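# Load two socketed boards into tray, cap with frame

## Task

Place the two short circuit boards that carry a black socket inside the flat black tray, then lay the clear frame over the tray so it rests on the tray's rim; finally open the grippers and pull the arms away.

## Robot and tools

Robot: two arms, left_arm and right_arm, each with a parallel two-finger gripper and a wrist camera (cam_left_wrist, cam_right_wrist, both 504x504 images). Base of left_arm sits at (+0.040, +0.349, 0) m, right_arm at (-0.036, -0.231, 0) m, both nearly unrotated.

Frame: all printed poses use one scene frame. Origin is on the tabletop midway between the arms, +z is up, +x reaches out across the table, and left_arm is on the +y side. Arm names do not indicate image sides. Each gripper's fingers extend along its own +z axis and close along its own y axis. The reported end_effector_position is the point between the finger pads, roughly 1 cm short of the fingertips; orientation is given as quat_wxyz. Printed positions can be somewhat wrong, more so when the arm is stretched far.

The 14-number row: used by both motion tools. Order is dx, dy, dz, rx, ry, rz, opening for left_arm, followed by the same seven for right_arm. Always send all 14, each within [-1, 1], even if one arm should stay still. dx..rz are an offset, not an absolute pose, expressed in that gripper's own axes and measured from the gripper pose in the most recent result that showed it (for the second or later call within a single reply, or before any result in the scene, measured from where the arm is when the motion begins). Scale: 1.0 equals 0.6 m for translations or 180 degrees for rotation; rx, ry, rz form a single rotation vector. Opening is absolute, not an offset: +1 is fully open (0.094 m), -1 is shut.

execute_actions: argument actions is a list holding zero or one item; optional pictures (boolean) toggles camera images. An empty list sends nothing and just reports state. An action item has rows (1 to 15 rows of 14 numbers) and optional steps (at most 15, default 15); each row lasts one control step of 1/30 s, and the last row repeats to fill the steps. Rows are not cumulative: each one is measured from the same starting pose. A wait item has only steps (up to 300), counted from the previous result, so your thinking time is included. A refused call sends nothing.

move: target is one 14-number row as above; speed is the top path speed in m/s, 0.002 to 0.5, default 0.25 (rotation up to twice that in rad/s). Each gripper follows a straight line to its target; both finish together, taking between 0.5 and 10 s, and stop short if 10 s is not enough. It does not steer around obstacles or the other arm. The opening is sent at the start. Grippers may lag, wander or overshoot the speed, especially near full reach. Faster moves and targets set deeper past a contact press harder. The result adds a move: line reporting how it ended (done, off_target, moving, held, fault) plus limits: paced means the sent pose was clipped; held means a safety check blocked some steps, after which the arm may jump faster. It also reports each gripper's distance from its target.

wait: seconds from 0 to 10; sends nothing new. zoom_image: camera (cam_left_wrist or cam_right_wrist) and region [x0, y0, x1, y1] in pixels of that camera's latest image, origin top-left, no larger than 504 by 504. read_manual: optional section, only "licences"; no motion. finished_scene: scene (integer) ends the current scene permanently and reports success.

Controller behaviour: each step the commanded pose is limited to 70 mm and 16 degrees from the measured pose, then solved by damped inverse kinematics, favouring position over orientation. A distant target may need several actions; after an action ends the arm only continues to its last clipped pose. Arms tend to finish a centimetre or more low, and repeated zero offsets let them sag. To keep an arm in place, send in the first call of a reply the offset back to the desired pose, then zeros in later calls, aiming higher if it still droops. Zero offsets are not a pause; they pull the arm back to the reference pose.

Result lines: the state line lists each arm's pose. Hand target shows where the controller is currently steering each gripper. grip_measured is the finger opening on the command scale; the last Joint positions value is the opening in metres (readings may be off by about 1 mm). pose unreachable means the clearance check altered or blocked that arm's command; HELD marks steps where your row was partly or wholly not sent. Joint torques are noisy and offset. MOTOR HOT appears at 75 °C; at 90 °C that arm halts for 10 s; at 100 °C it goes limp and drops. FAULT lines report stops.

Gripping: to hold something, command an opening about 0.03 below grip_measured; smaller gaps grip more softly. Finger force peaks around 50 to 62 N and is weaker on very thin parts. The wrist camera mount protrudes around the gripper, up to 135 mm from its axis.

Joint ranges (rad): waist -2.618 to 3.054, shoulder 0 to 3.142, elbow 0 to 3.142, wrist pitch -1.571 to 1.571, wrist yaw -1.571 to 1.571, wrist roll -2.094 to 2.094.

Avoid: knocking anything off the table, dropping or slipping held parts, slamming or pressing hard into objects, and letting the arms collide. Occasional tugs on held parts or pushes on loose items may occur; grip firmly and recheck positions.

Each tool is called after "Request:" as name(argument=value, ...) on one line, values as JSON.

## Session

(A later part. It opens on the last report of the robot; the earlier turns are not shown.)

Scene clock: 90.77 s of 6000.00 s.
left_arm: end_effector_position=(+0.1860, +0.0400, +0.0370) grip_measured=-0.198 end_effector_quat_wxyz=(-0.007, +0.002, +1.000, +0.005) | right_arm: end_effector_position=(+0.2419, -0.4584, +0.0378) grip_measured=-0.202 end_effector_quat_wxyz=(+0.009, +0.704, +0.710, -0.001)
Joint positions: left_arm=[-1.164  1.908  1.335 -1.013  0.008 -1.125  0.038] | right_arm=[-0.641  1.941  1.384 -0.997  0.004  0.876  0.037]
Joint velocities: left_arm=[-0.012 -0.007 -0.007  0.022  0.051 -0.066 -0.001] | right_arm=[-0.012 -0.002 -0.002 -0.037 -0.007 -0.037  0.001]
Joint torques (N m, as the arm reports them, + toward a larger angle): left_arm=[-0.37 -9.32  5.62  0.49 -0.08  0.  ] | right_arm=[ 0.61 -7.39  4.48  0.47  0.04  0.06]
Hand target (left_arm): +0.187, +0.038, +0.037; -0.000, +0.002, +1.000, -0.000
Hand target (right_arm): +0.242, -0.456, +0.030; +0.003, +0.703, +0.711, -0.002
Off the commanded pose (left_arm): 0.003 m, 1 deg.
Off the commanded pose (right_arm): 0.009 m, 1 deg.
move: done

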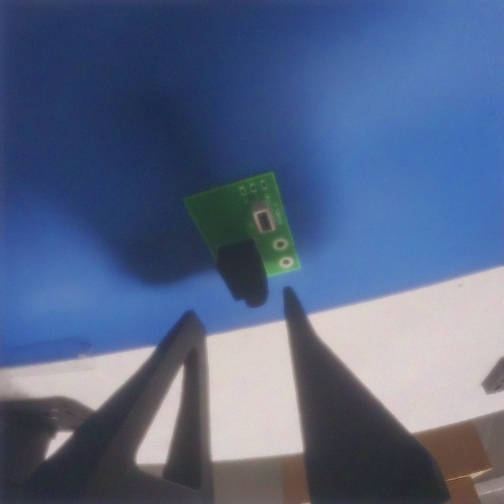

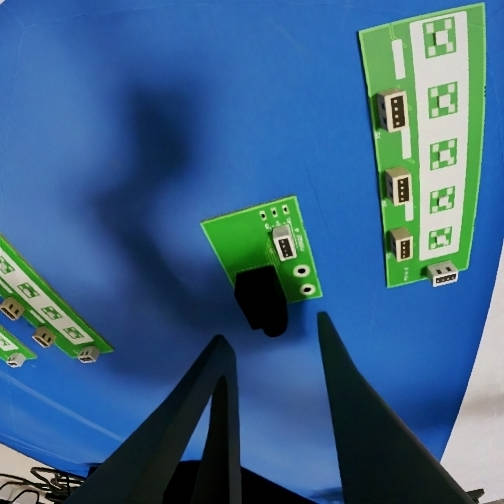

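Request:
move(target=[0,-0.003,0.036,0,0,0,-0.3,0,0.005,0.046,0,0,0,-0.3], speed=0.04)

Scene clock: 94.67 s of 6000.00 s.
left_arm: end_effector_position=(+0.1855, +0.0410, +0.0166) grip_measured=-0.298 end_effector_quat_wxyz=(-0.010, +0.002, +1.000, +0.011) | right_arm: end_effector_position=(+0.2434, -0.4594, +0.0177) grip_measured=-0.298 end_effector_quat_wxyz=(+0.009, +0.704, +0.710, -0.001)
Joint positions: left_arm=[-1.164  1.944  1.299 -0.954  0.008 -1.125  0.033] | right_arm=[-0.641  1.973  1.345 -0.925  0.003  0.877  0.033]
Joint velocities: left_arm=[ 0.002 -0.007 -0.012  0.022 -0.095  0.051 -0.001] | right_arm=[-0.002  0.007  0.002  0.007 -0.007 -0.051 -0.001]
Joint torques (N m, as the arm reports them, + toward a larger angle): left_arm=[-0.49 -9.24  5.1   0.55  0.02  0.01] | right_arm=[ 0.43 -7.78  4.19  0.6   0.03  0.07]
Hand target (left_arm): +0.186, +0.038, +0.015; -0.007, +0.002, +1.000, +0.005
Hand target (right_arm): +0.245, -0.458, +0.010; +0.009, +0.704, +0.710, -0.001
Off the commanded pose (left_arm): 0.003 m, 1 deg.
Off the commanded pose (right_arm): 0.008 m, 0 deg.
move: done

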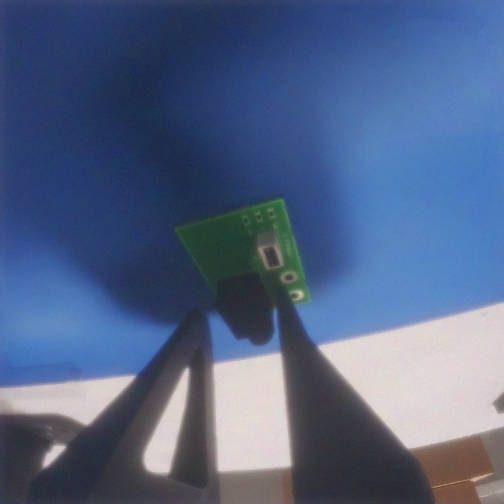

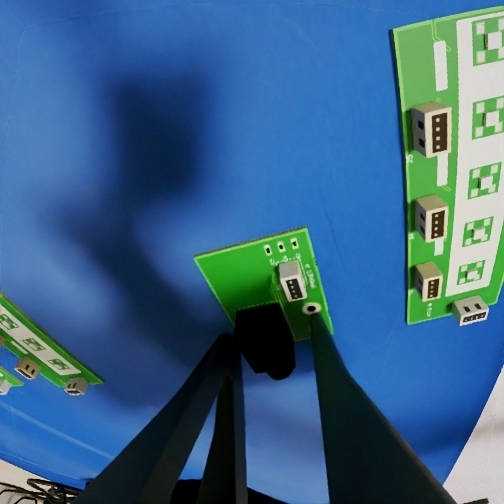

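Request:
move(target=[0,-0.003,0.008,0,0,0,-0.3,0,0.005,0.012,0,0,0,-0.3], speed=0.02)

Request:
move(target=[0,0,0,0,0,0,-0.71,0,0,0,0,0,0,-0.71])

Request:
move(target=[0,0,-0.14,0,0,0,-0.72,0,0,-0.1,0,0,0,-0.71], speed=0.12)

Scene clock: 114.90 s of 6000.00 s.
left_arm: end_effector_position=(+0.1856, +0.0408, +0.0162) grip_measured=-0.298 end_effector_quat_wxyz=(-0.010, +0.002, +1.000, +0.011) | right_arm: end_effector_position=(+0.2434, -0.4594, +0.0177) grip_measured=-0.298 end_effector_quat_wxyz=(+0.009, +0.704, +0.710, -0.001)
Joint positions: left_arm=[-1.164  1.946  1.299 -0.952  0.008 -1.125  0.033] | right_arm=[-0.641  1.973  1.345 -0.925  0.003  0.877  0.033]
Joint velocities: left_arm=[-0.002 -0.002 -0.022 -0.007 -0.095  0.022 -0.001] | right_arm=[-0.007  0.002  0.012 -0.095 -0.037 -0.037 -0.   ]
Joint torques (N m, as the arm reports them, + toward a larger angle): left_arm=[-0.17 -8.12  5.33  0.4   0.04 -0.03] | right_arm=[ 0.43 -7.44  4.82  0.57  0.03  0.05]
Hand target (left_arm): +0.185, +0.039, +0.012; -0.010, +0.002, +1.000, +0.011
Hand target (right_arm): +0.246, -0.459, +0.011; +0.009, +0.704, +0.710, -0.001
Off the commanded pose (left_arm): 0.005 m, 0 deg.
Off the commanded pose (right_arm): 0.008 m, 0 deg.
After step 90, 16.53 s passed at rest.
move: done

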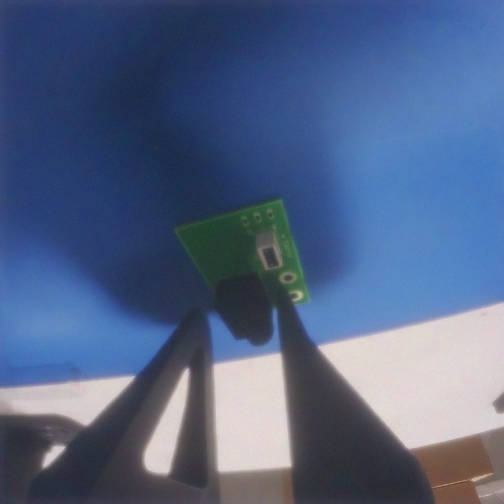

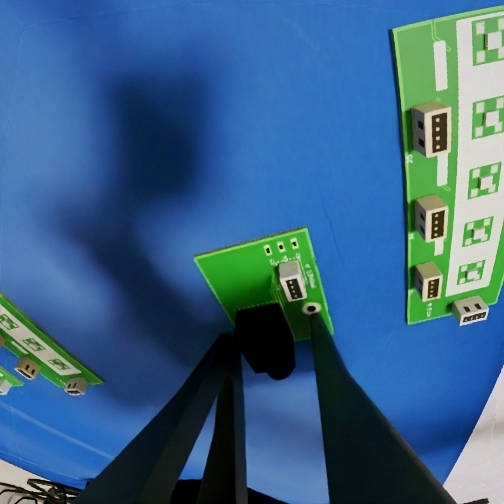

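Scene clock: 115.40 s of 6000.00 s.
left_arm: end_effector_position=(+0.1855, +0.0405, +0.0162) grip_measured=-0.689 end_effector_quat_wxyz=(-0.010, +0.002, +1.000, +0.010) | right_arm: end_effector_position=(+0.2438, -0.4591, +0.0177) grip_measured=-0.681 end_effector_quat_wxyz=(+0.009, +0.704, +0.710, +0.001)
Joint positions: left_arm=[-1.164  1.946  1.299 -0.952  0.009 -1.125  0.015] | right_arm=[-0.641  1.973  1.345 -0.924  0.     0.877  0.015]
Joint velocities: left_arm=[ 0.002 -0.002 -0.002  0.022 -0.007  0.007 -0.   ] | right_arm=[ 0.007 -0.002  0.002 -0.007  0.037 -0.037 -0.   ]
Joint torques (N m, as the arm reports them, + toward a larger angle): left_arm=[ 0.06 -9.    5.7   0.25  0.01 -0.01] | right_arm=[ 0.06 -8.71  5.12  0.36  0.04  0.02]
Hand target (left_arm): +0.186, +0.041, +0.016; -0.010, +0.002, +1.000, +0.011
Hand target (right_arm): +0.243, -0.459, +0.018; +0.009, +0.704, +0.710, -0.001
Off the commanded pose (left_arm): 0.000 m, 0 deg.
Off the commanded pose (right_arm): 0.001 m, 0 deg.
move: done

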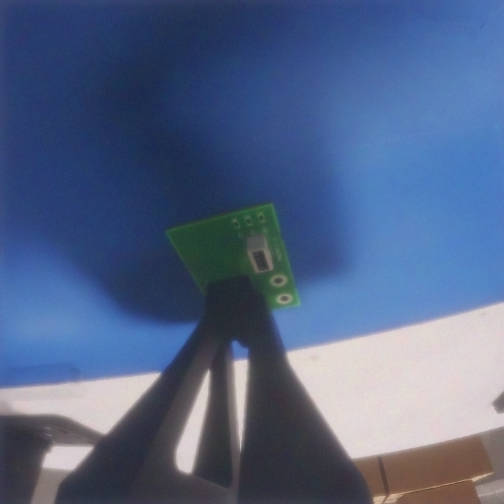

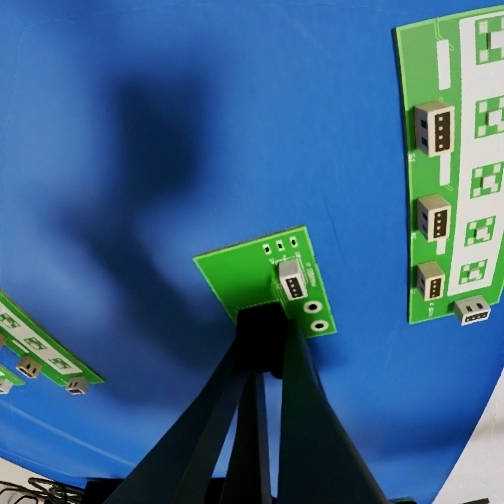

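Scene clock: 116.70 s of 6000.00 s.
left_arm: end_effector_position=(+0.1841, +0.0436, +0.0869) grip_measured=-0.689 end_effector_quat_wxyz=(-0.018, +0.002, +0.999, +0.027) | right_arm: end_effector_position=(+0.2423, -0.4577, +0.0675) grip_measured=-0.681 end_effector_quat_wxyz=(+0.001, +0.704, +0.710, +0.000)
Joint positions: left_arm=[-1.164  1.894  1.519 -1.258  0.009 -1.125  0.015] | right_arm=[-0.641  1.924  1.483 -1.127 -0.001  0.877  0.015]
Joint velocities: left_arm=[-0.002 -0.002  0.002 -0.037 -0.007  0.022  0.001] | right_arm=[-0.012  0.002 -0.017 -0.022 -0.051  0.081  0.   ]
Joint torques (N m, as the arm reports them, + toward a larger angle): left_arm=[  0.4  -10.49   8.68   0.05  -0.02   0.02] | right_arm=[-0.04 -9.69  6.73  0.18  0.02  0.01]
Hand target (left_arm): +0.188, +0.040, +0.100; -0.010, +0.002, +1.000, +0.010
Hand target (right_arm): +0.243, -0.459, +0.078; +0.009, +0.704, +0.710, +0.001
Off the commanded pose (left_arm): 0.014 m, 2 deg.
Off the commanded pose (right_arm): 0.010 m, 1 deg.
move: off_target (left_arm)

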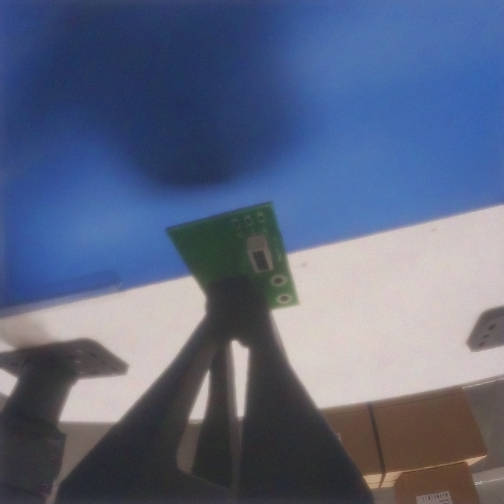

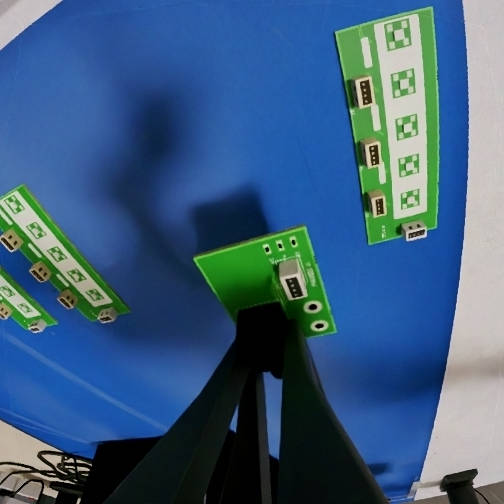

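Request:
move(target=[-0.05,0.55,-0.01,0.017,-0.012,0,-0.72,0.4,-0.09,-0.02,0,0,-0.497,-0.71])

Request:
move(target=[-0.16,0.27,0.04,0,0,0,-0.72,0,0.44,0.03,0,0,0,-0.71])

Scene clock: 124.87 s of 6000.00 s.
left_arm: end_effector_position=(+0.2123, +0.3738, +0.1032) grip_measured=-0.689 end_effector_quat_wxyz=(-0.012, -0.000, +1.000, +0.005) | right_arm: end_effector_position=(+0.1943, -0.2163, +0.0814) grip_measured=-0.679 end_effector_quat_wxyz=(+0.007, +0.007, +1.000, +0.004)
Joint positions: left_arm=[ 0.088  1.213  0.916 -1.296 -0.013  0.122  0.015] | right_arm=[ 0.099  1.42   0.982 -1.118 -0.008  0.069  0.015]
Joint velocities: left_arm=[-0.007  0.012  0.007 -0.081 -0.037  0.037  0.   ] | right_arm=[-0.002  0.002 -0.002  0.037 -0.037 -0.022 -0.   ]
Joint torques (N m, as the arm reports them, + toward a larger angle): left_arm=[ 0.86 -3.37  7.87  0.2   0.1   0.08] | right_arm=[ 0.55 -5.99  4.6   0.23  0.02 -0.03]
Hand target (left_arm): +0.214, +0.375, +0.108; -0.004, +0.001, +1.000, +0.002
Hand target (right_arm): +0.188, -0.215, +0.083; +0.005, +0.001, +1.000, +0.004
Off the commanded pose (left_arm): 0.007 m, 2 deg.
Off the commanded pose (right_arm): 0.008 m, 1 deg.
After step 90, 1.43 s passed at rest.
move: done

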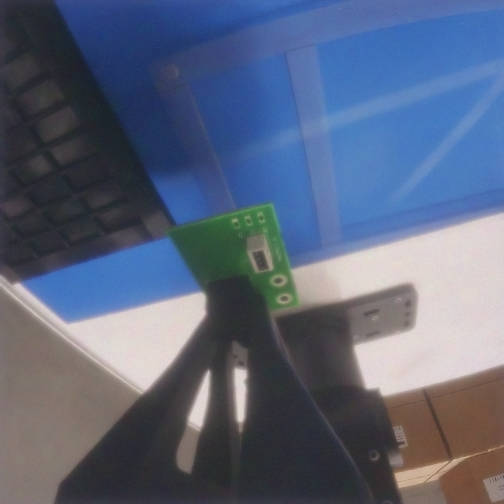

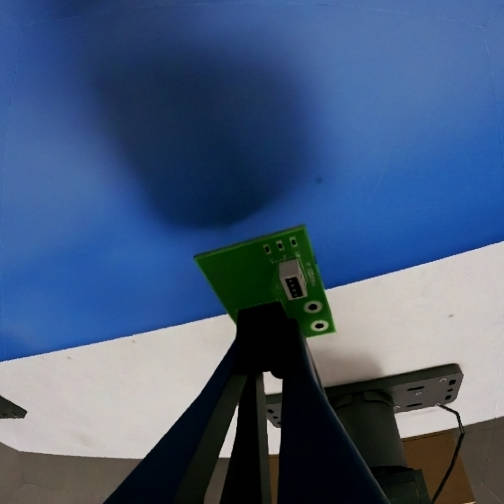

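Scene clock: 126.50 s of 6000.00 s.
left_arm: end_effector_position=(+0.2998, +0.5290, +0.0683) grip_measured=-0.689 end_effector_quat_wxyz=(-0.029, -0.003, +1.000, -0.005) | right_arm: end_effector_position=(+0.1946, +0.0531, +0.0650) grip_measured=-0.679 end_effector_quat_wxyz=(+0.005, +0.003, +1.000, +0.019)
Joint positions: left_arm=[ 0.554  1.815  1.341 -1.151 -0.024  0.582  0.015] | right_arm=[ 0.923  1.923  1.471 -1.084 -0.017  0.884  0.015]
Joint velocities: left_arm=[ 0.002 -0.007  0.022  0.022 -0.022 -0.095 -0.001] | right_arm=[-0.002 -0.002  0.012  0.022 -0.037 -0.007  0.   ]
Joint torques (N m, as the arm reports them, + toward a larger angle): left_arm=[ 0.8  -8.31  8.73  0.26  0.01  0.16] | right_arm=[ 0.   -8.02  6.98  0.22  0.1   0.07]
Hand target (left_arm): +0.307, +0.536, +0.077; -0.014, -0.000, +1.000, +0.004
Hand target (right_arm): +0.197, +0.052, +0.067; +0.007, +0.008, +1.000, +0.012
Off the commanded pose (left_arm): 0.015 m, 2 deg.
Off the commanded pose (right_arm): 0.007 m, 2 deg.
move: off_target (left_arm)

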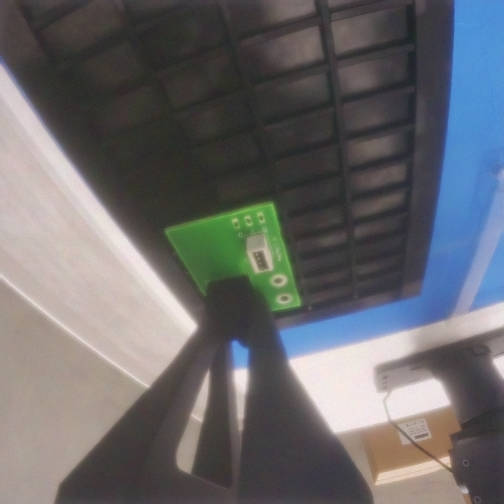

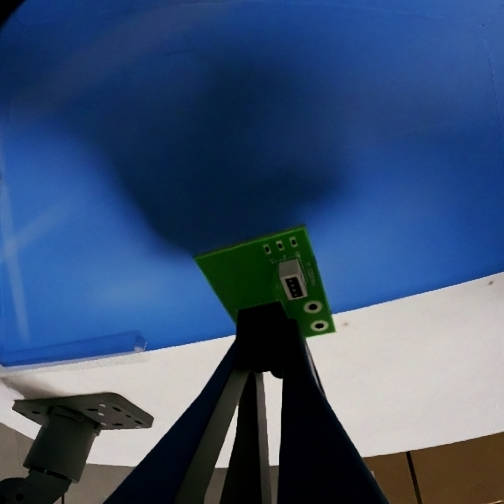

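Request:
move(target=[-0.025,-0.012,0.055,0,-0.02,0,-0.72,0.01,-0.012,0.088,0.012,0,0,-0.71], speed=0.04)

Scene clock: 131.73 s of 6000.00 s.
left_arm: end_effector_position=(+0.3077, +0.5260, +0.0356) grip_measured=-0.689 end_effector_quat_wxyz=(-0.008, -0.003, +1.000, -0.000) | right_arm: end_effector_position=(+0.1883, +0.0470, +0.0182) grip_measured=-0.679 end_effector_quat_wxyz=(-0.001, +0.004, +1.000, +0.004)
Joint positions: left_arm=[ 0.542  1.832  1.229 -0.981 -0.008  0.569  0.015] | right_arm=[ 0.931  1.971  1.344 -0.939 -0.006  0.894  0.015]
Joint velocities: left_arm=[ 0.022  0.002  0.002  0.095  0.007 -0.022  0.   ] | right_arm=[-0.012 -0.002 -0.012  0.022 -0.037 -0.037 -0.   ]
Joint torques (N m, as the arm reports them, + toward a larger angle): left_arm=[-1.09 -8.12  5.27  0.5   0.25 -0.14] | right_arm=[ 0.61 -7.8   4.2   0.58  0.13  0.07]
Hand target (left_arm): +0.313, +0.521, +0.035; +0.002, -0.003, +1.000, -0.005
Hand target (right_arm): +0.188, +0.048, +0.012; +0.004, +0.003, +1.000, -0.000
Off the commanded pose (left_arm): 0.007 m, 1 deg.
Off the commanded pose (right_arm): 0.006 m, 1 deg.
After step 90, 0.50 s passed at rest.
move: done

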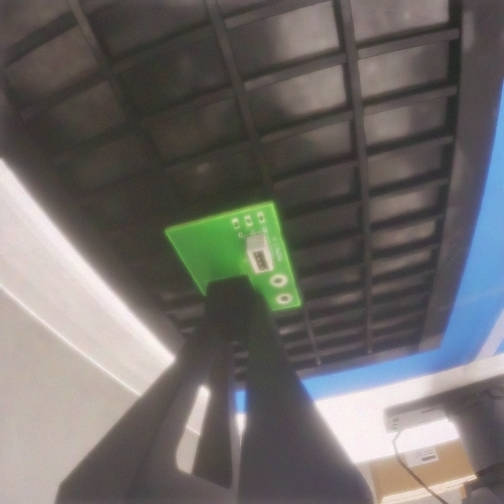

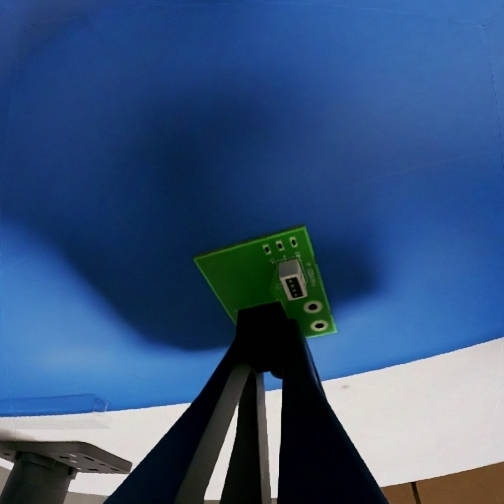

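Request:
move(target=[0,-0.01,0.024,0,0,0,-0.72,0,0,0,0,0,0,-0.2], speed=0.02)

Request:
move(target=[0,0,0.012,0,0,0,-0.72,0,0,-0.1,0,0,0,-0.2], speed=0.1)

Scene clock: 136.43 s of 6000.00 s.
left_arm: end_effector_position=(+0.3040, +0.5230, +0.0250) grip_measured=-0.690 end_effector_quat_wxyz=(-0.012, -0.004, +1.000, -0.001) | right_arm: end_effector_position=(+0.1882, +0.0471, +0.0182) grip_measured=-0.202 end_effector_quat_wxyz=(-0.001, +0.004, +1.000, +0.004)
Joint positions: left_arm=[ 0.538  1.838  1.191 -0.946 -0.011  0.564  0.015] | right_arm=[ 0.931  1.971  1.344 -0.939 -0.006  0.894  0.037]
Joint velocities: left_arm=[-0.017 -0.027 -0.002 -0.007 -0.066 -0.037 -0.001] | right_arm=[ 0.002 -0.002 -0.012 -0.022  0.022  0.037  0.001]
Joint torques (N m, as the arm reports them, + toward a larger angle): left_arm=[-1.26 -7.88  4.6   0.49  0.04 -0.05] | right_arm=[ 0.03 -8.68  5.07  0.34  0.03  0.02]
Hand target (left_arm): +0.308, +0.520, +0.021; -0.008, -0.003, +1.000, -0.000
Hand target (right_arm): +0.188, +0.047, +0.018; -0.001, +0.004, +1.000, +0.004
Off the commanded pose (left_arm): 0.006 m, 1 deg.
Off the commanded pose (right_arm): 0.000 m, 0 deg.
After step 90, 0.70 s passed at rest.
move: done

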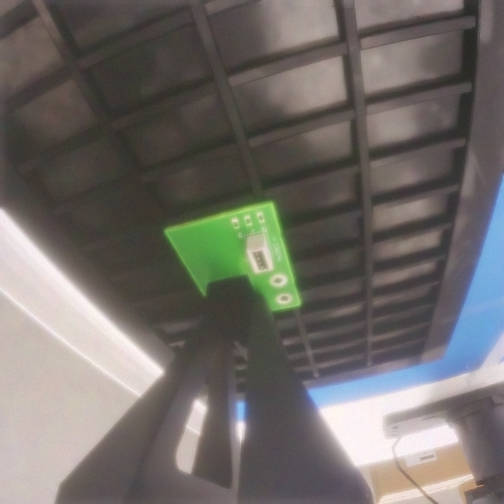

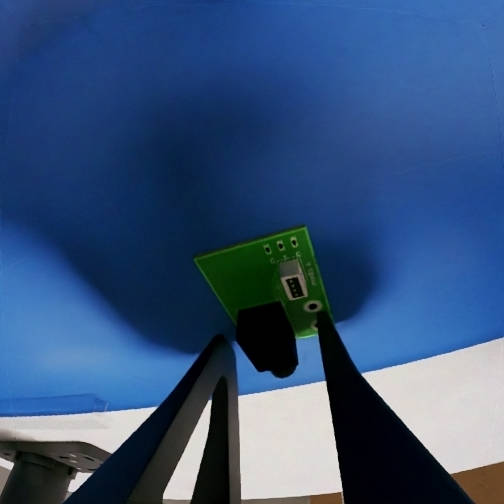

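Scene clock: 137.63 s of 6000.00 s.
left_arm: end_effector_position=(+0.3040, +0.5230, +0.0250) grip_measured=-0.690 end_effector_quat_wxyz=(-0.012, -0.004, +1.000, -0.001) | right_arm: end_effector_position=(+0.1876, +0.0465, +0.0689) grip_measured=-0.202 end_effector_quat_wxyz=(-0.005, +0.004, +1.000, -0.001)
Joint positions: left_arm=[ 0.538  1.838  1.191 -0.946 -0.011  0.564  0.015] | right_arm=[ 0.931  1.924  1.488 -1.142 -0.007  0.894  0.037]
Joint velocities: left_arm=[-0.012 -0.002 -0.007 -0.007 -0.11   0.081  0.   ] | right_arm=[-0.012 -0.002  0.002 -0.037  0.022 -0.007  0.001]
Joint torques (N m, as the arm reports them, + toward a larger angle): left_arm=[ 0.1  -7.33  4.02  0.55  0.01  0.09] | right_arm=[-0.13 -9.56  6.71  0.16  0.03  0.  ]
Hand target (left_arm): +0.304, +0.523, +0.018; -0.013, -0.004, +1.000, -0.001
Hand target (right_arm): +0.189, +0.047, +0.078; -0.001, +0.004, +1.000, +0.004
Off the commanded pose (left_arm): 0.007 m, 0 deg.
Off the commanded pose (right_arm): 0.009 m, 1 deg.
move: done

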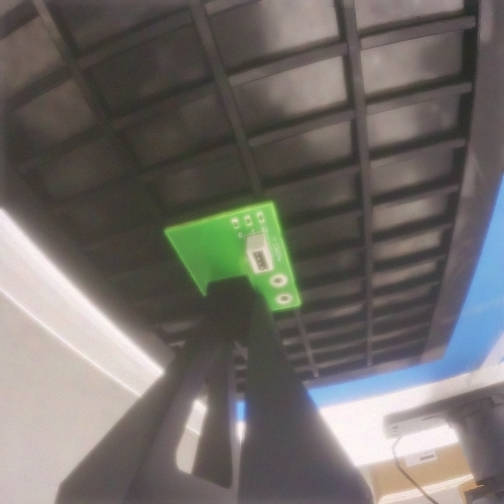

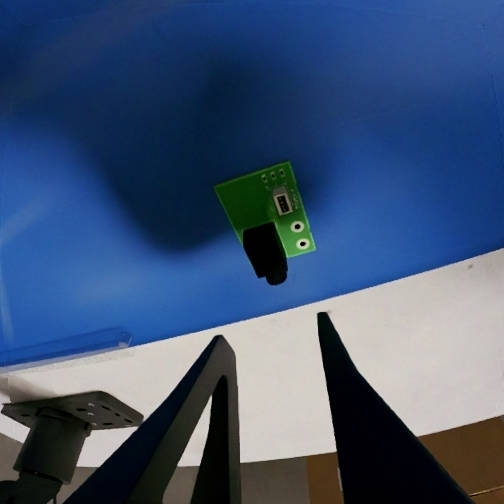

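Likely in contact.

Request:
move(target=[0,0,0,0,0,0,-0.3,0,-0.5,-0.05,0,0,0,-0.2])

Request:
move(target=[0,0,-0.13,0,-0.01,0,-0.3,0,0,0,0,0,0,-0.2])

Request:
move(target=[0.15,-0.25,-0.01,0,-0.01,0,-0.2,0,0,0,0,0,0,-0.2])

Request:
move(target=[0.04,-0.56,0.02,0,0,0,-0.2,0,0,0,0,0,0,-0.2])

Scene clock: 143.50 s of 6000.00 s.
left_arm: end_effector_position=(+0.3040, +0.5230, +0.0250) grip_measured=-0.302 end_effector_quat_wxyz=(-0.012, -0.004, +1.000, -0.001) | right_arm: end_effector_position=(+0.1877, -0.2572, +0.0963) grip_measured=-0.202 end_effector_quat_wxyz=(-0.011, +0.004, +1.000, -0.011)
Joint positions: left_arm=[ 0.538  1.838  1.191 -0.946 -0.011  0.564  0.033] | right_arm=[-0.057  1.422  1.042 -1.211  0.023 -0.093  0.037]
Joint velocities: left_arm=[-0.022 -0.022  0.002  0.051 -0.022  0.007  0.   ] | right_arm=[ 0.012 -0.002 -0.002  0.037 -0.037  0.081  0.   ]
Joint torques (N m, as the arm reports them, + toward a larger angle): left_arm=[-0.12 -7.91  5.89  0.28  0.02  0.01] | right_arm=[-0.53 -5.58  6.11  0.18  0.   -0.04]
Hand target (left_arm): +0.304, +0.523, +0.025; -0.012, -0.004, +1.000, -0.001
Hand target (right_arm): +0.187, -0.258, +0.102; -0.005, +0.004, +1.000, -0.009
Off the commanded pose (left_arm): 0.000 m, 0 deg.
Off the commanded pose (right_arm): 0.005 m, 1 deg.
After step 90, 0.93 s passed at rest.
move: done

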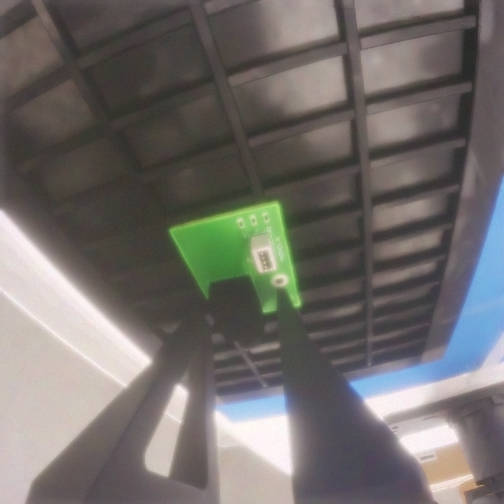

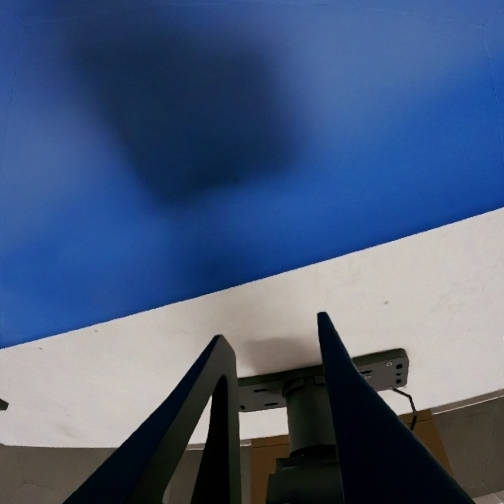

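Scene clock: 144.57 s of 6000.00 s.
left_arm: end_effector_position=(+0.3021, +0.5218, +0.0946) grip_measured=-0.302 end_effector_quat_wxyz=(-0.010, -0.004, +1.000, +0.000) | right_arm: end_effector_position=(+0.1877, -0.2572, +0.0963) grip_measured=-0.202 end_effector_quat_wxyz=(-0.011, +0.004, +1.000, -0.011)
Joint positions: left_arm=[ 0.538  1.753  1.373 -1.206 -0.011  0.564  0.033] | right_arm=[-0.057  1.422  1.042 -1.211  0.023 -0.093  0.037]
Joint velocities: left_arm=[ 0.012 -0.017 -0.002 -0.022 -0.066 -0.095 -0.   ] | right_arm=[-0.002 -0.007  0.017  0.022 -0.022 -0.022  0.001]
Joint torques (N m, as the arm reports them, + toward a larger angle): left_arm=[ 0.51 -8.42  8.4   0.19  0.18  0.08] | right_arm=[ 0.04 -4.47  5.4   0.3   0.04  0.02]
Hand target (left_arm): +0.305, +0.524, +0.103; +0.003, -0.004, +1.000, -0.001
Hand target (right_arm): +0.188, -0.257, +0.096; -0.011, +0.004, +1.000, -0.011
Off the commanded pose (left_arm): 0.009 m, 2 deg.
Off the commanded pose (right_arm): 0.000 m, 0 deg.
move: done

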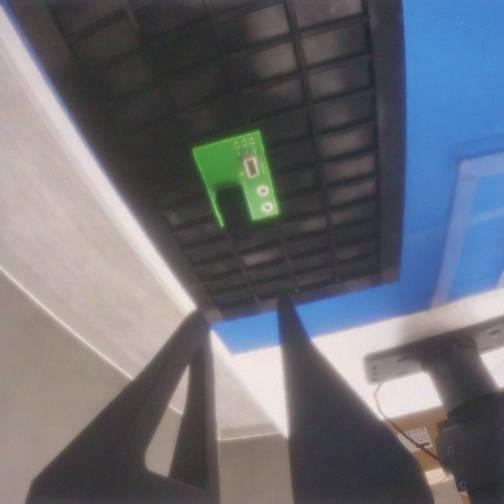

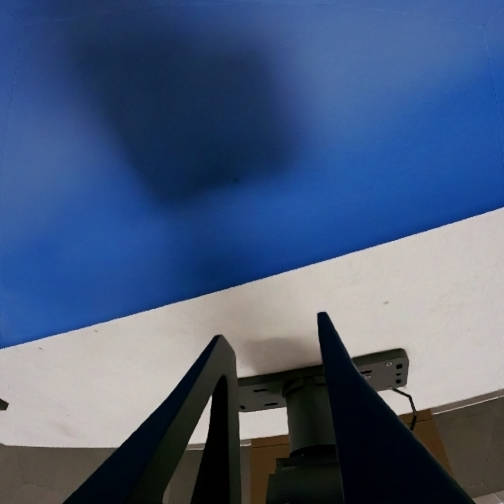

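Scene clock: 145.97 s of 6000.00 s.
left_arm: end_effector_position=(+0.2167, +0.3736, +0.1016) grip_measured=-0.202 end_effector_quat_wxyz=(+0.004, -0.003, +1.000, +0.002) | right_arm: end_effector_position=(+0.1877, -0.2572, +0.0963) grip_measured=-0.202 end_effector_quat_wxyz=(-0.011, +0.004, +1.000, -0.011)
Joint positions: left_arm=[ 0.093  1.199  0.901 -1.264 -0.003  0.122  0.037] | right_arm=[-0.057  1.422  1.042 -1.211  0.023 -0.093  0.037]
Joint velocities: left_arm=[ 0.017 -0.002 -0.012 -0.022 -0.007 -0.066  0.   ] | right_arm=[ 0.012 -0.012 -0.007  0.022 -0.037 -0.051 -0.001]
Joint torques (N m, as the arm reports them, + toward a larger angle): left_arm=[-0.9  -4.37  5.94  0.23  0.07 -0.01] | right_arm=[ 0.03 -4.45  5.37  0.3   0.04  0.02]
Hand target (left_arm): +0.214, +0.371, +0.103; +0.008, -0.004, +1.000, +0.001
Hand target (right_arm): +0.188, -0.257, +0.096; -0.011, +0.004, +1.000, -0.011
Off the commanded pose (left_arm): 0.004 m, 0 deg.
Off the commanded pose (right_arm): 0.000 m, 0 deg.
move: done

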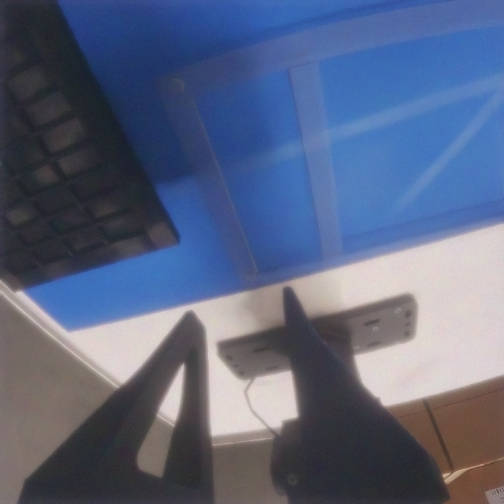

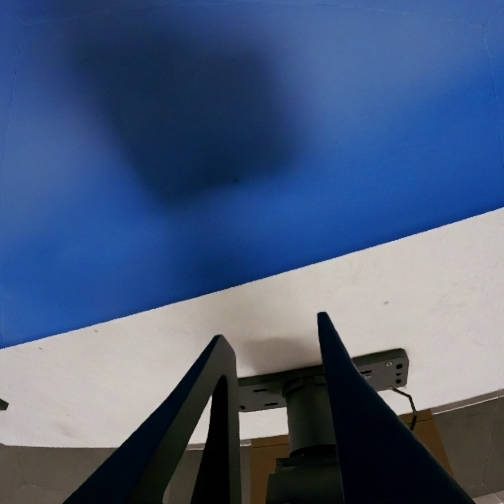

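Scene clock: 147.90 s of 6000.00 s.
left_arm: end_effector_position=(+0.1918, +0.0398, +0.0813) grip_measured=-0.202 end_effector_quat_wxyz=(-0.004, +0.002, +1.000, +0.006) | right_arm: end_effector_position=(+0.1877, -0.2572, +0.0963) grip_measured=-0.202 end_effector_quat_wxyz=(-0.011, +0.004, +1.000, -0.011)
Joint positions: left_arm=[-1.152  1.877  1.474 -1.183  0.002 -1.114  0.037] | right_arm=[-0.057  1.422  1.042 -1.211  0.023 -0.093  0.037]
Joint velocities: left_arm=[ 0.017 -0.007  0.007 -0.051 -0.007 -0.022  0.   ] | right_arm=[ 0.002  0.002  0.002  0.022 -0.095 -0.022 -0.   ]
Joint torques (N m, as the arm reports them, + toward a larger angle): left_arm=[-0.37 -9.13  8.84  0.23 -0.15  0.01] | right_arm=[ 0.06 -4.45  5.37  0.3   0.04  0.02]
Hand target (left_arm): +0.196, +0.036, +0.090; +0.009, -0.003, +1.000, -0.000
Hand target (right_arm): +0.188, -0.257, +0.096; -0.011, +0.004, +1.000, -0.011
Off the commanded pose (left_arm): 0.008 m, 1 deg.
Off the commanded pose (right_arm): 0.000 m, 0 deg.
move: done

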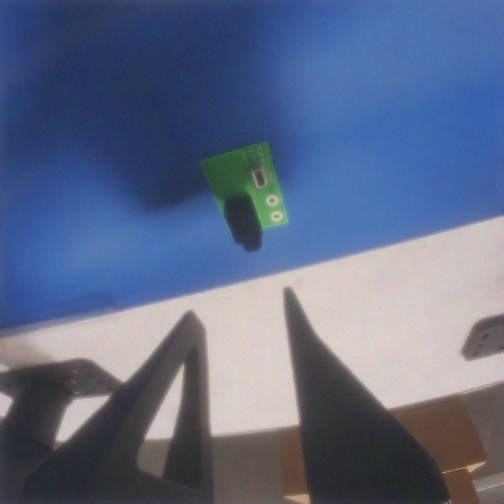

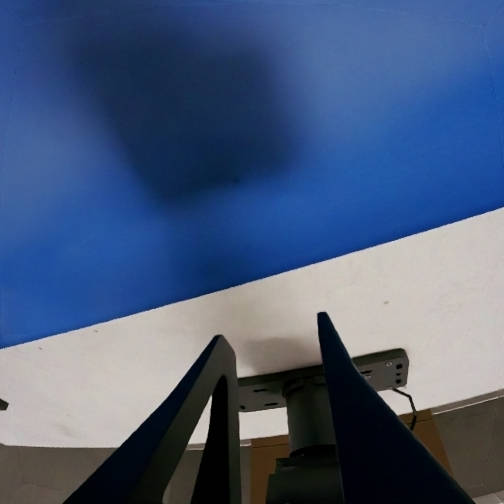

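Request:
move(target=[0.003,-0.005,0.111,0.004,0,0,-0.25,0,0,0,0,0,0,-0.2], speed=0.05)

Scene clock: 152.10 s of 6000.00 s.
left_arm: end_effector_position=(+0.1905, +0.0418, +0.0164) grip_measured=-0.248 end_effector_quat_wxyz=(-0.006, +0.001, +1.000, +0.009) | right_arm: end_effector_position=(+0.1877, -0.2572, +0.0963) grip_measured=-0.202 end_effector_quat_wxyz=(-0.011, +0.004, +1.000, -0.011)
Joint positions: left_arm=[-1.152  1.944  1.297 -0.945  0.004 -1.116  0.035] | right_arm=[-0.057  1.422  1.042 -1.211  0.023 -0.093  0.037]
Joint velocities: left_arm=[ 0.007 -0.002 -0.007 -0.007  0.066  0.007 -0.   ] | right_arm=[-0.017  0.007  0.012 -0.022  0.007 -0.11   0.001]
Joint torques (N m, as the arm reports them, + toward a larger angle): left_arm=[-0.78 -8.73  4.77  0.5   0.1   0.  ] | right_arm=[ 0.04 -4.45  5.39  0.3   0.04  0.01]
Hand target (left_arm): +0.189, +0.037, +0.014; -0.004, +0.002, +1.000, +0.000
Hand target (right_arm): +0.188, -0.257, +0.096; -0.011, +0.004, +1.000, -0.011
Off the commanded pose (left_arm): 0.005 m, 1 deg.
Off the commanded pose (right_arm): 0.000 m, 0 deg.
move: done

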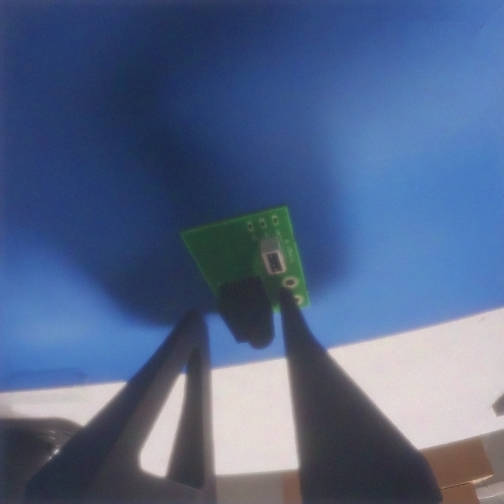

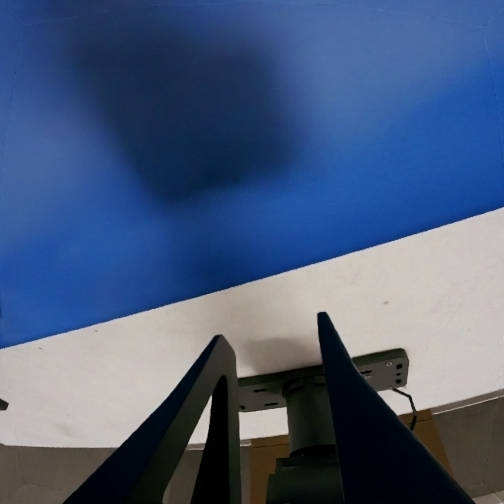

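Request:
move(target=[0,0,0,0,0,0,-0.72,0,0,0,0,0,0,-0.2])

Request:
move(target=[0,0,-0.14,0.01,0,0,-0.72,0,0,0,0,0,0,-0.2], speed=0.15)

Request:
move(target=[-0.04,0.55,-0.02,0.008,-0.008,0,-0.72,0,0,0,0,0,0,-0.2])

Request:
move(target=[-0.17,0.175,0.03,0,-0.02,0,-0.72,0,0,0,0,0,0,-0.2])

Scene clock: 155.63 s of 6000.00 s.
left_arm: end_effector_position=(+0.1905, +0.0417, +0.0164) grip_measured=-0.691 end_effector_quat_wxyz=(-0.006, +0.001, +1.000, +0.009) | right_arm: end_effector_position=(+0.1877, -0.2572, +0.0963) grip_measured=-0.202 end_effector_quat_wxyz=(-0.011, +0.004, +1.000, -0.011)
Joint positions: left_arm=[-1.152  1.944  1.297 -0.945  0.004 -1.116  0.015] | right_arm=[-0.057  1.422  1.042 -1.211  0.023 -0.093  0.037]
Joint velocities: left_arm=[-0.007  0.037 -0.017 -0.007  0.022  0.037  0.   ] | right_arm=[ 0.007 -0.017 -0.012 -0.022  0.022  0.007 -0.002]
Joint torques (N m, as the arm reports them, + toward a larger angle): left_arm=[-0.1  -8.93  5.83  0.26 -0.02  0.03] | right_arm=[ 0.05 -4.46  5.4   0.3   0.04  0.02]
Hand target (left_arm): +0.191, +0.042, +0.016; -0.006, +0.001, +1.000, +0.009
Hand target (right_arm): +0.188, -0.257, +0.096; -0.011, +0.004, +1.000, -0.011
Off the commanded pose (left_arm): 0.000 m, 0 deg.
Off the commanded pose (right_arm): 0.000 m, 0 deg.
move: done

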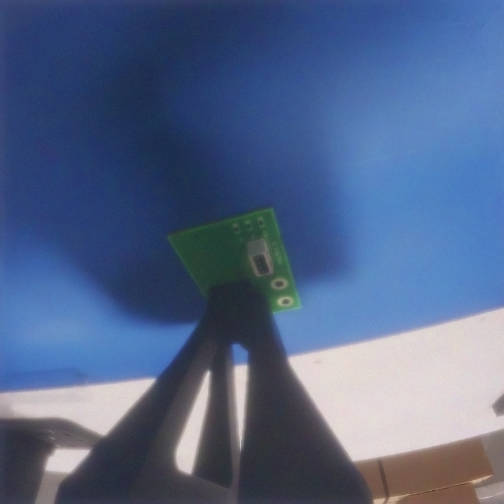

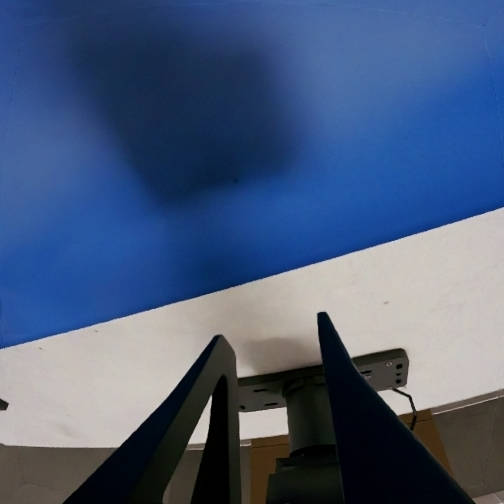

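Scene clock: 156.83 s of 6000.00 s.
left_arm: end_effector_position=(+0.1875, +0.0442, +0.0884) grip_measured=-0.691 end_effector_quat_wxyz=(-0.011, +0.001, +1.000, +0.008) | right_arm: end_effector_position=(+0.1877, -0.2572, +0.0963) grip_measured=-0.202 end_effector_quat_wxyz=(-0.011, +0.004, +1.000, -0.011)
Joint positions: left_arm=[-1.152  1.86   1.481 -1.216  0.013 -1.116  0.015] | right_arm=[-0.057  1.422  1.042 -1.211  0.023 -0.093  0.037]
Joint velocities: left_arm=[ 0.017 -0.007  0.002 -0.051 -0.037 -0.037 -0.001] | right_arm=[-0.017 -0.017  0.002  0.081 -0.007 -0.037 -0.   ]
Joint torques (N m, as the arm reports them, + toward a larger angle): left_arm=[  0.84 -10.17   8.54   0.19   0.04   0.07] | right_arm=[ 0.06 -4.45  5.37  0.3   0.04  0.01]
Hand target (left_arm): +0.192, +0.041, +0.100; -0.006, +0.000, +1.000, -0.007
Hand target (right_arm): +0.188, -0.257, +0.096; -0.011, +0.004, +1.000, -0.011
Off the commanded pose (left_arm): 0.013 m, 2 deg.
Off the commanded pose (right_arm): 0.000 m, 0 deg.
move: off_target (left_arm)

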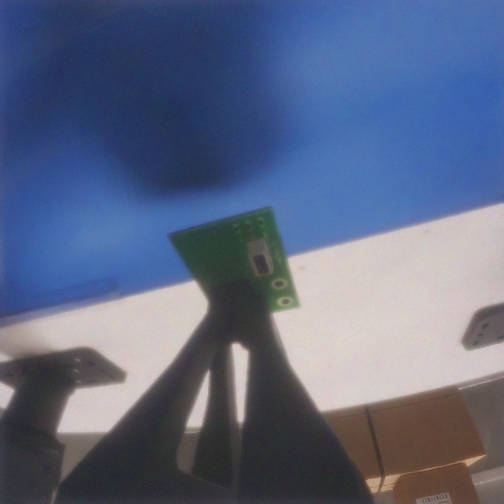

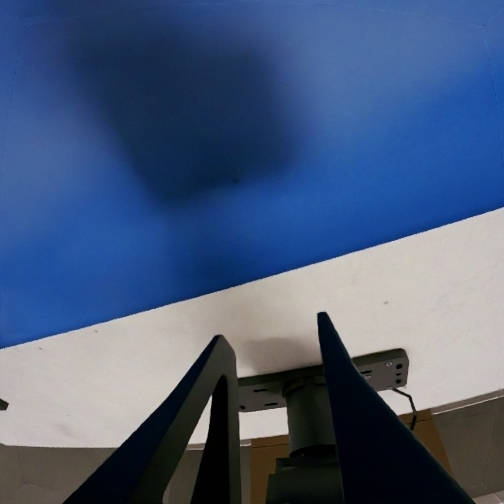

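Scene clock: 158.93 s of 6000.00 s.
left_arm: end_effector_position=(+0.2077, +0.3763, +0.0998) grip_measured=-0.691 end_effector_quat_wxyz=(-0.009, -0.001, +1.000, +0.005) | right_arm: end_effector_position=(+0.1877, -0.2572, +0.0963) grip_measured=-0.202 end_effector_quat_wxyz=(-0.011, +0.004, +1.000, -0.011)
Joint positions: left_arm=[ 0.106  1.191  0.889 -1.285 -0.012  0.138  0.015] | right_arm=[-0.057  1.422  1.042 -1.211  0.023 -0.093  0.037]
Joint velocities: left_arm=[-0.007 -0.002 -0.007  0.007  0.022  0.007  0.001] | right_arm=[ 0.012 -0.017 -0.002  0.037  0.051 -0.022 -0.   ]
Joint torques (N m, as the arm reports them, + toward a larger angle): left_arm=[ 0.9  -2.37  8.1   0.19  0.11  0.07] | right_arm=[ 0.05 -4.42  5.38  0.31  0.04  0.03]
Hand target (left_arm): +0.211, +0.376, +0.104; -0.004, +0.000, +1.000, -0.002
Hand target (right_arm): +0.188, -0.257, +0.096; -0.011, +0.004, +1.000, -0.011
Off the commanded pose (left_arm): 0.007 m, 2 deg.
Off the commanded pose (right_arm): 0.000 m, 0 deg.
move: done

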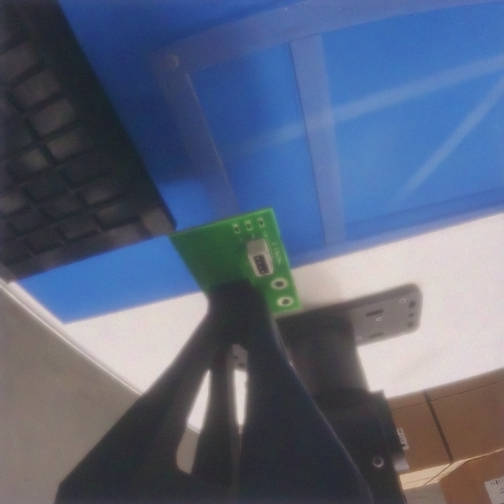

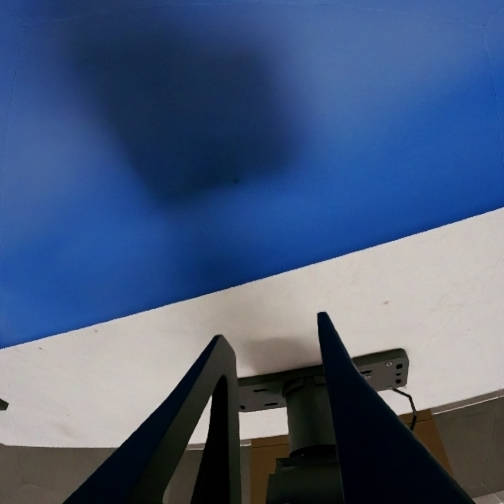

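Scene clock: 160.07 s of 6000.00 s.
left_arm: end_effector_position=(+0.2966, +0.4771, +0.0713) grip_measured=-0.691 end_effector_quat_wxyz=(-0.004, -0.004, +1.000, +0.003) | right_arm: end_effector_position=(+0.1877, -0.2572, +0.0963) grip_measured=-0.202 end_effector_quat_wxyz=(-0.011, +0.004, +1.000, -0.011)
Joint positions: left_arm=[ 0.419  1.659  1.171 -1.088 -0.008  0.445  0.015] | right_arm=[-0.057  1.422  1.042 -1.211  0.023 -0.093  0.037]
Joint velocities: left_arm=[-0.022 -0.007 -0.002 -0.051 -0.037 -0.007  0.   ] | right_arm=[ 0.007  0.002 -0.007 -0.007 -0.022 -0.095  0.   ]
Joint torques (N m, as the arm reports them, + toward a larger angle): left_arm=[ 0.53 -7.09  9.16  0.41  0.09  0.12] | right_arm=[ 0.03 -4.46  5.4   0.3   0.04  0.03]
Hand target (left_arm): +0.308, +0.482, +0.080; +0.021, -0.001, +1.000, +0.005
Hand target (right_arm): +0.188, -0.257, +0.096; -0.011, +0.004, +1.000, -0.011
Off the commanded pose (left_arm): 0.017 m, 3 deg.
Off the commanded pose (right_arm): 0.000 m, 0 deg.
move: off_target (left_arm)

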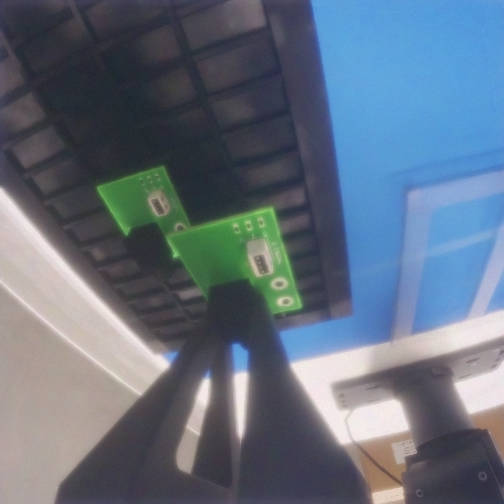

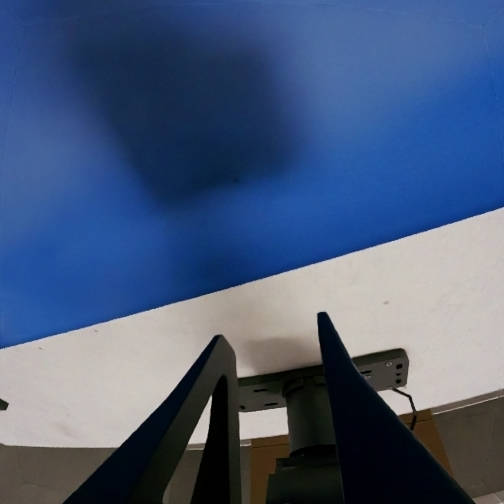

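Request:
move(target=[-0.025,-0.004,0.082,0,0,0,-0.72,0,0,0,0,0,0,-0.2], speed=0.03)

Scene clock: 163.77 s of 6000.00 s.
left_arm: end_effector_position=(+0.3070, +0.4763, +0.0247) grip_measured=-0.691 end_effector_quat_wxyz=(-0.011, -0.004, +1.000, -0.001) | right_arm: end_effector_position=(+0.1877, -0.2572, +0.0963) grip_measured=-0.202 end_effector_quat_wxyz=(-0.011, +0.004, +1.000, -0.011)
Joint positions: left_arm=[ 0.401  1.766  1.099 -0.925 -0.008  0.427  0.015] | right_arm=[-0.057  1.422  1.042 -1.211  0.023 -0.093  0.037]
Joint velocities: left_arm=[ 0.007 -0.002  0.007 -0.007 -0.022  0.022  0.   ] | right_arm=[ 0.007  0.007 -0.007  0.022 -0.037 -0.066  0.   ]
Joint torques (N m, as the arm reports them, + toward a larger angle): left_arm=[-0.83 -7.08  4.92  0.6   0.03 -0.04] | right_arm=[ 0.04 -4.46  5.38  0.3   0.04  0.02]
Hand target (left_arm): +0.312, +0.475, +0.022; -0.004, -0.004, +1.000, +0.002
Hand target (right_arm): +0.188, -0.257, +0.096; -0.011, +0.004, +1.000, -0.011
Off the commanded pose (left_arm): 0.005 m, 1 deg.
Off the commanded pose (right_arm): 0.000 m, 0 deg.
move: done

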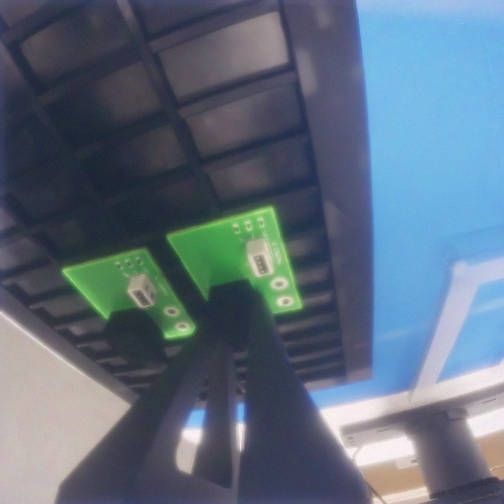

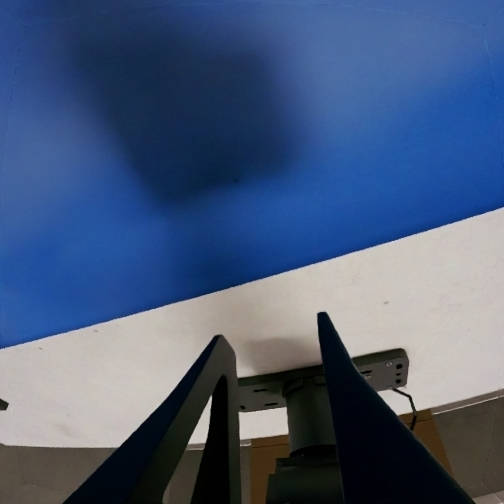

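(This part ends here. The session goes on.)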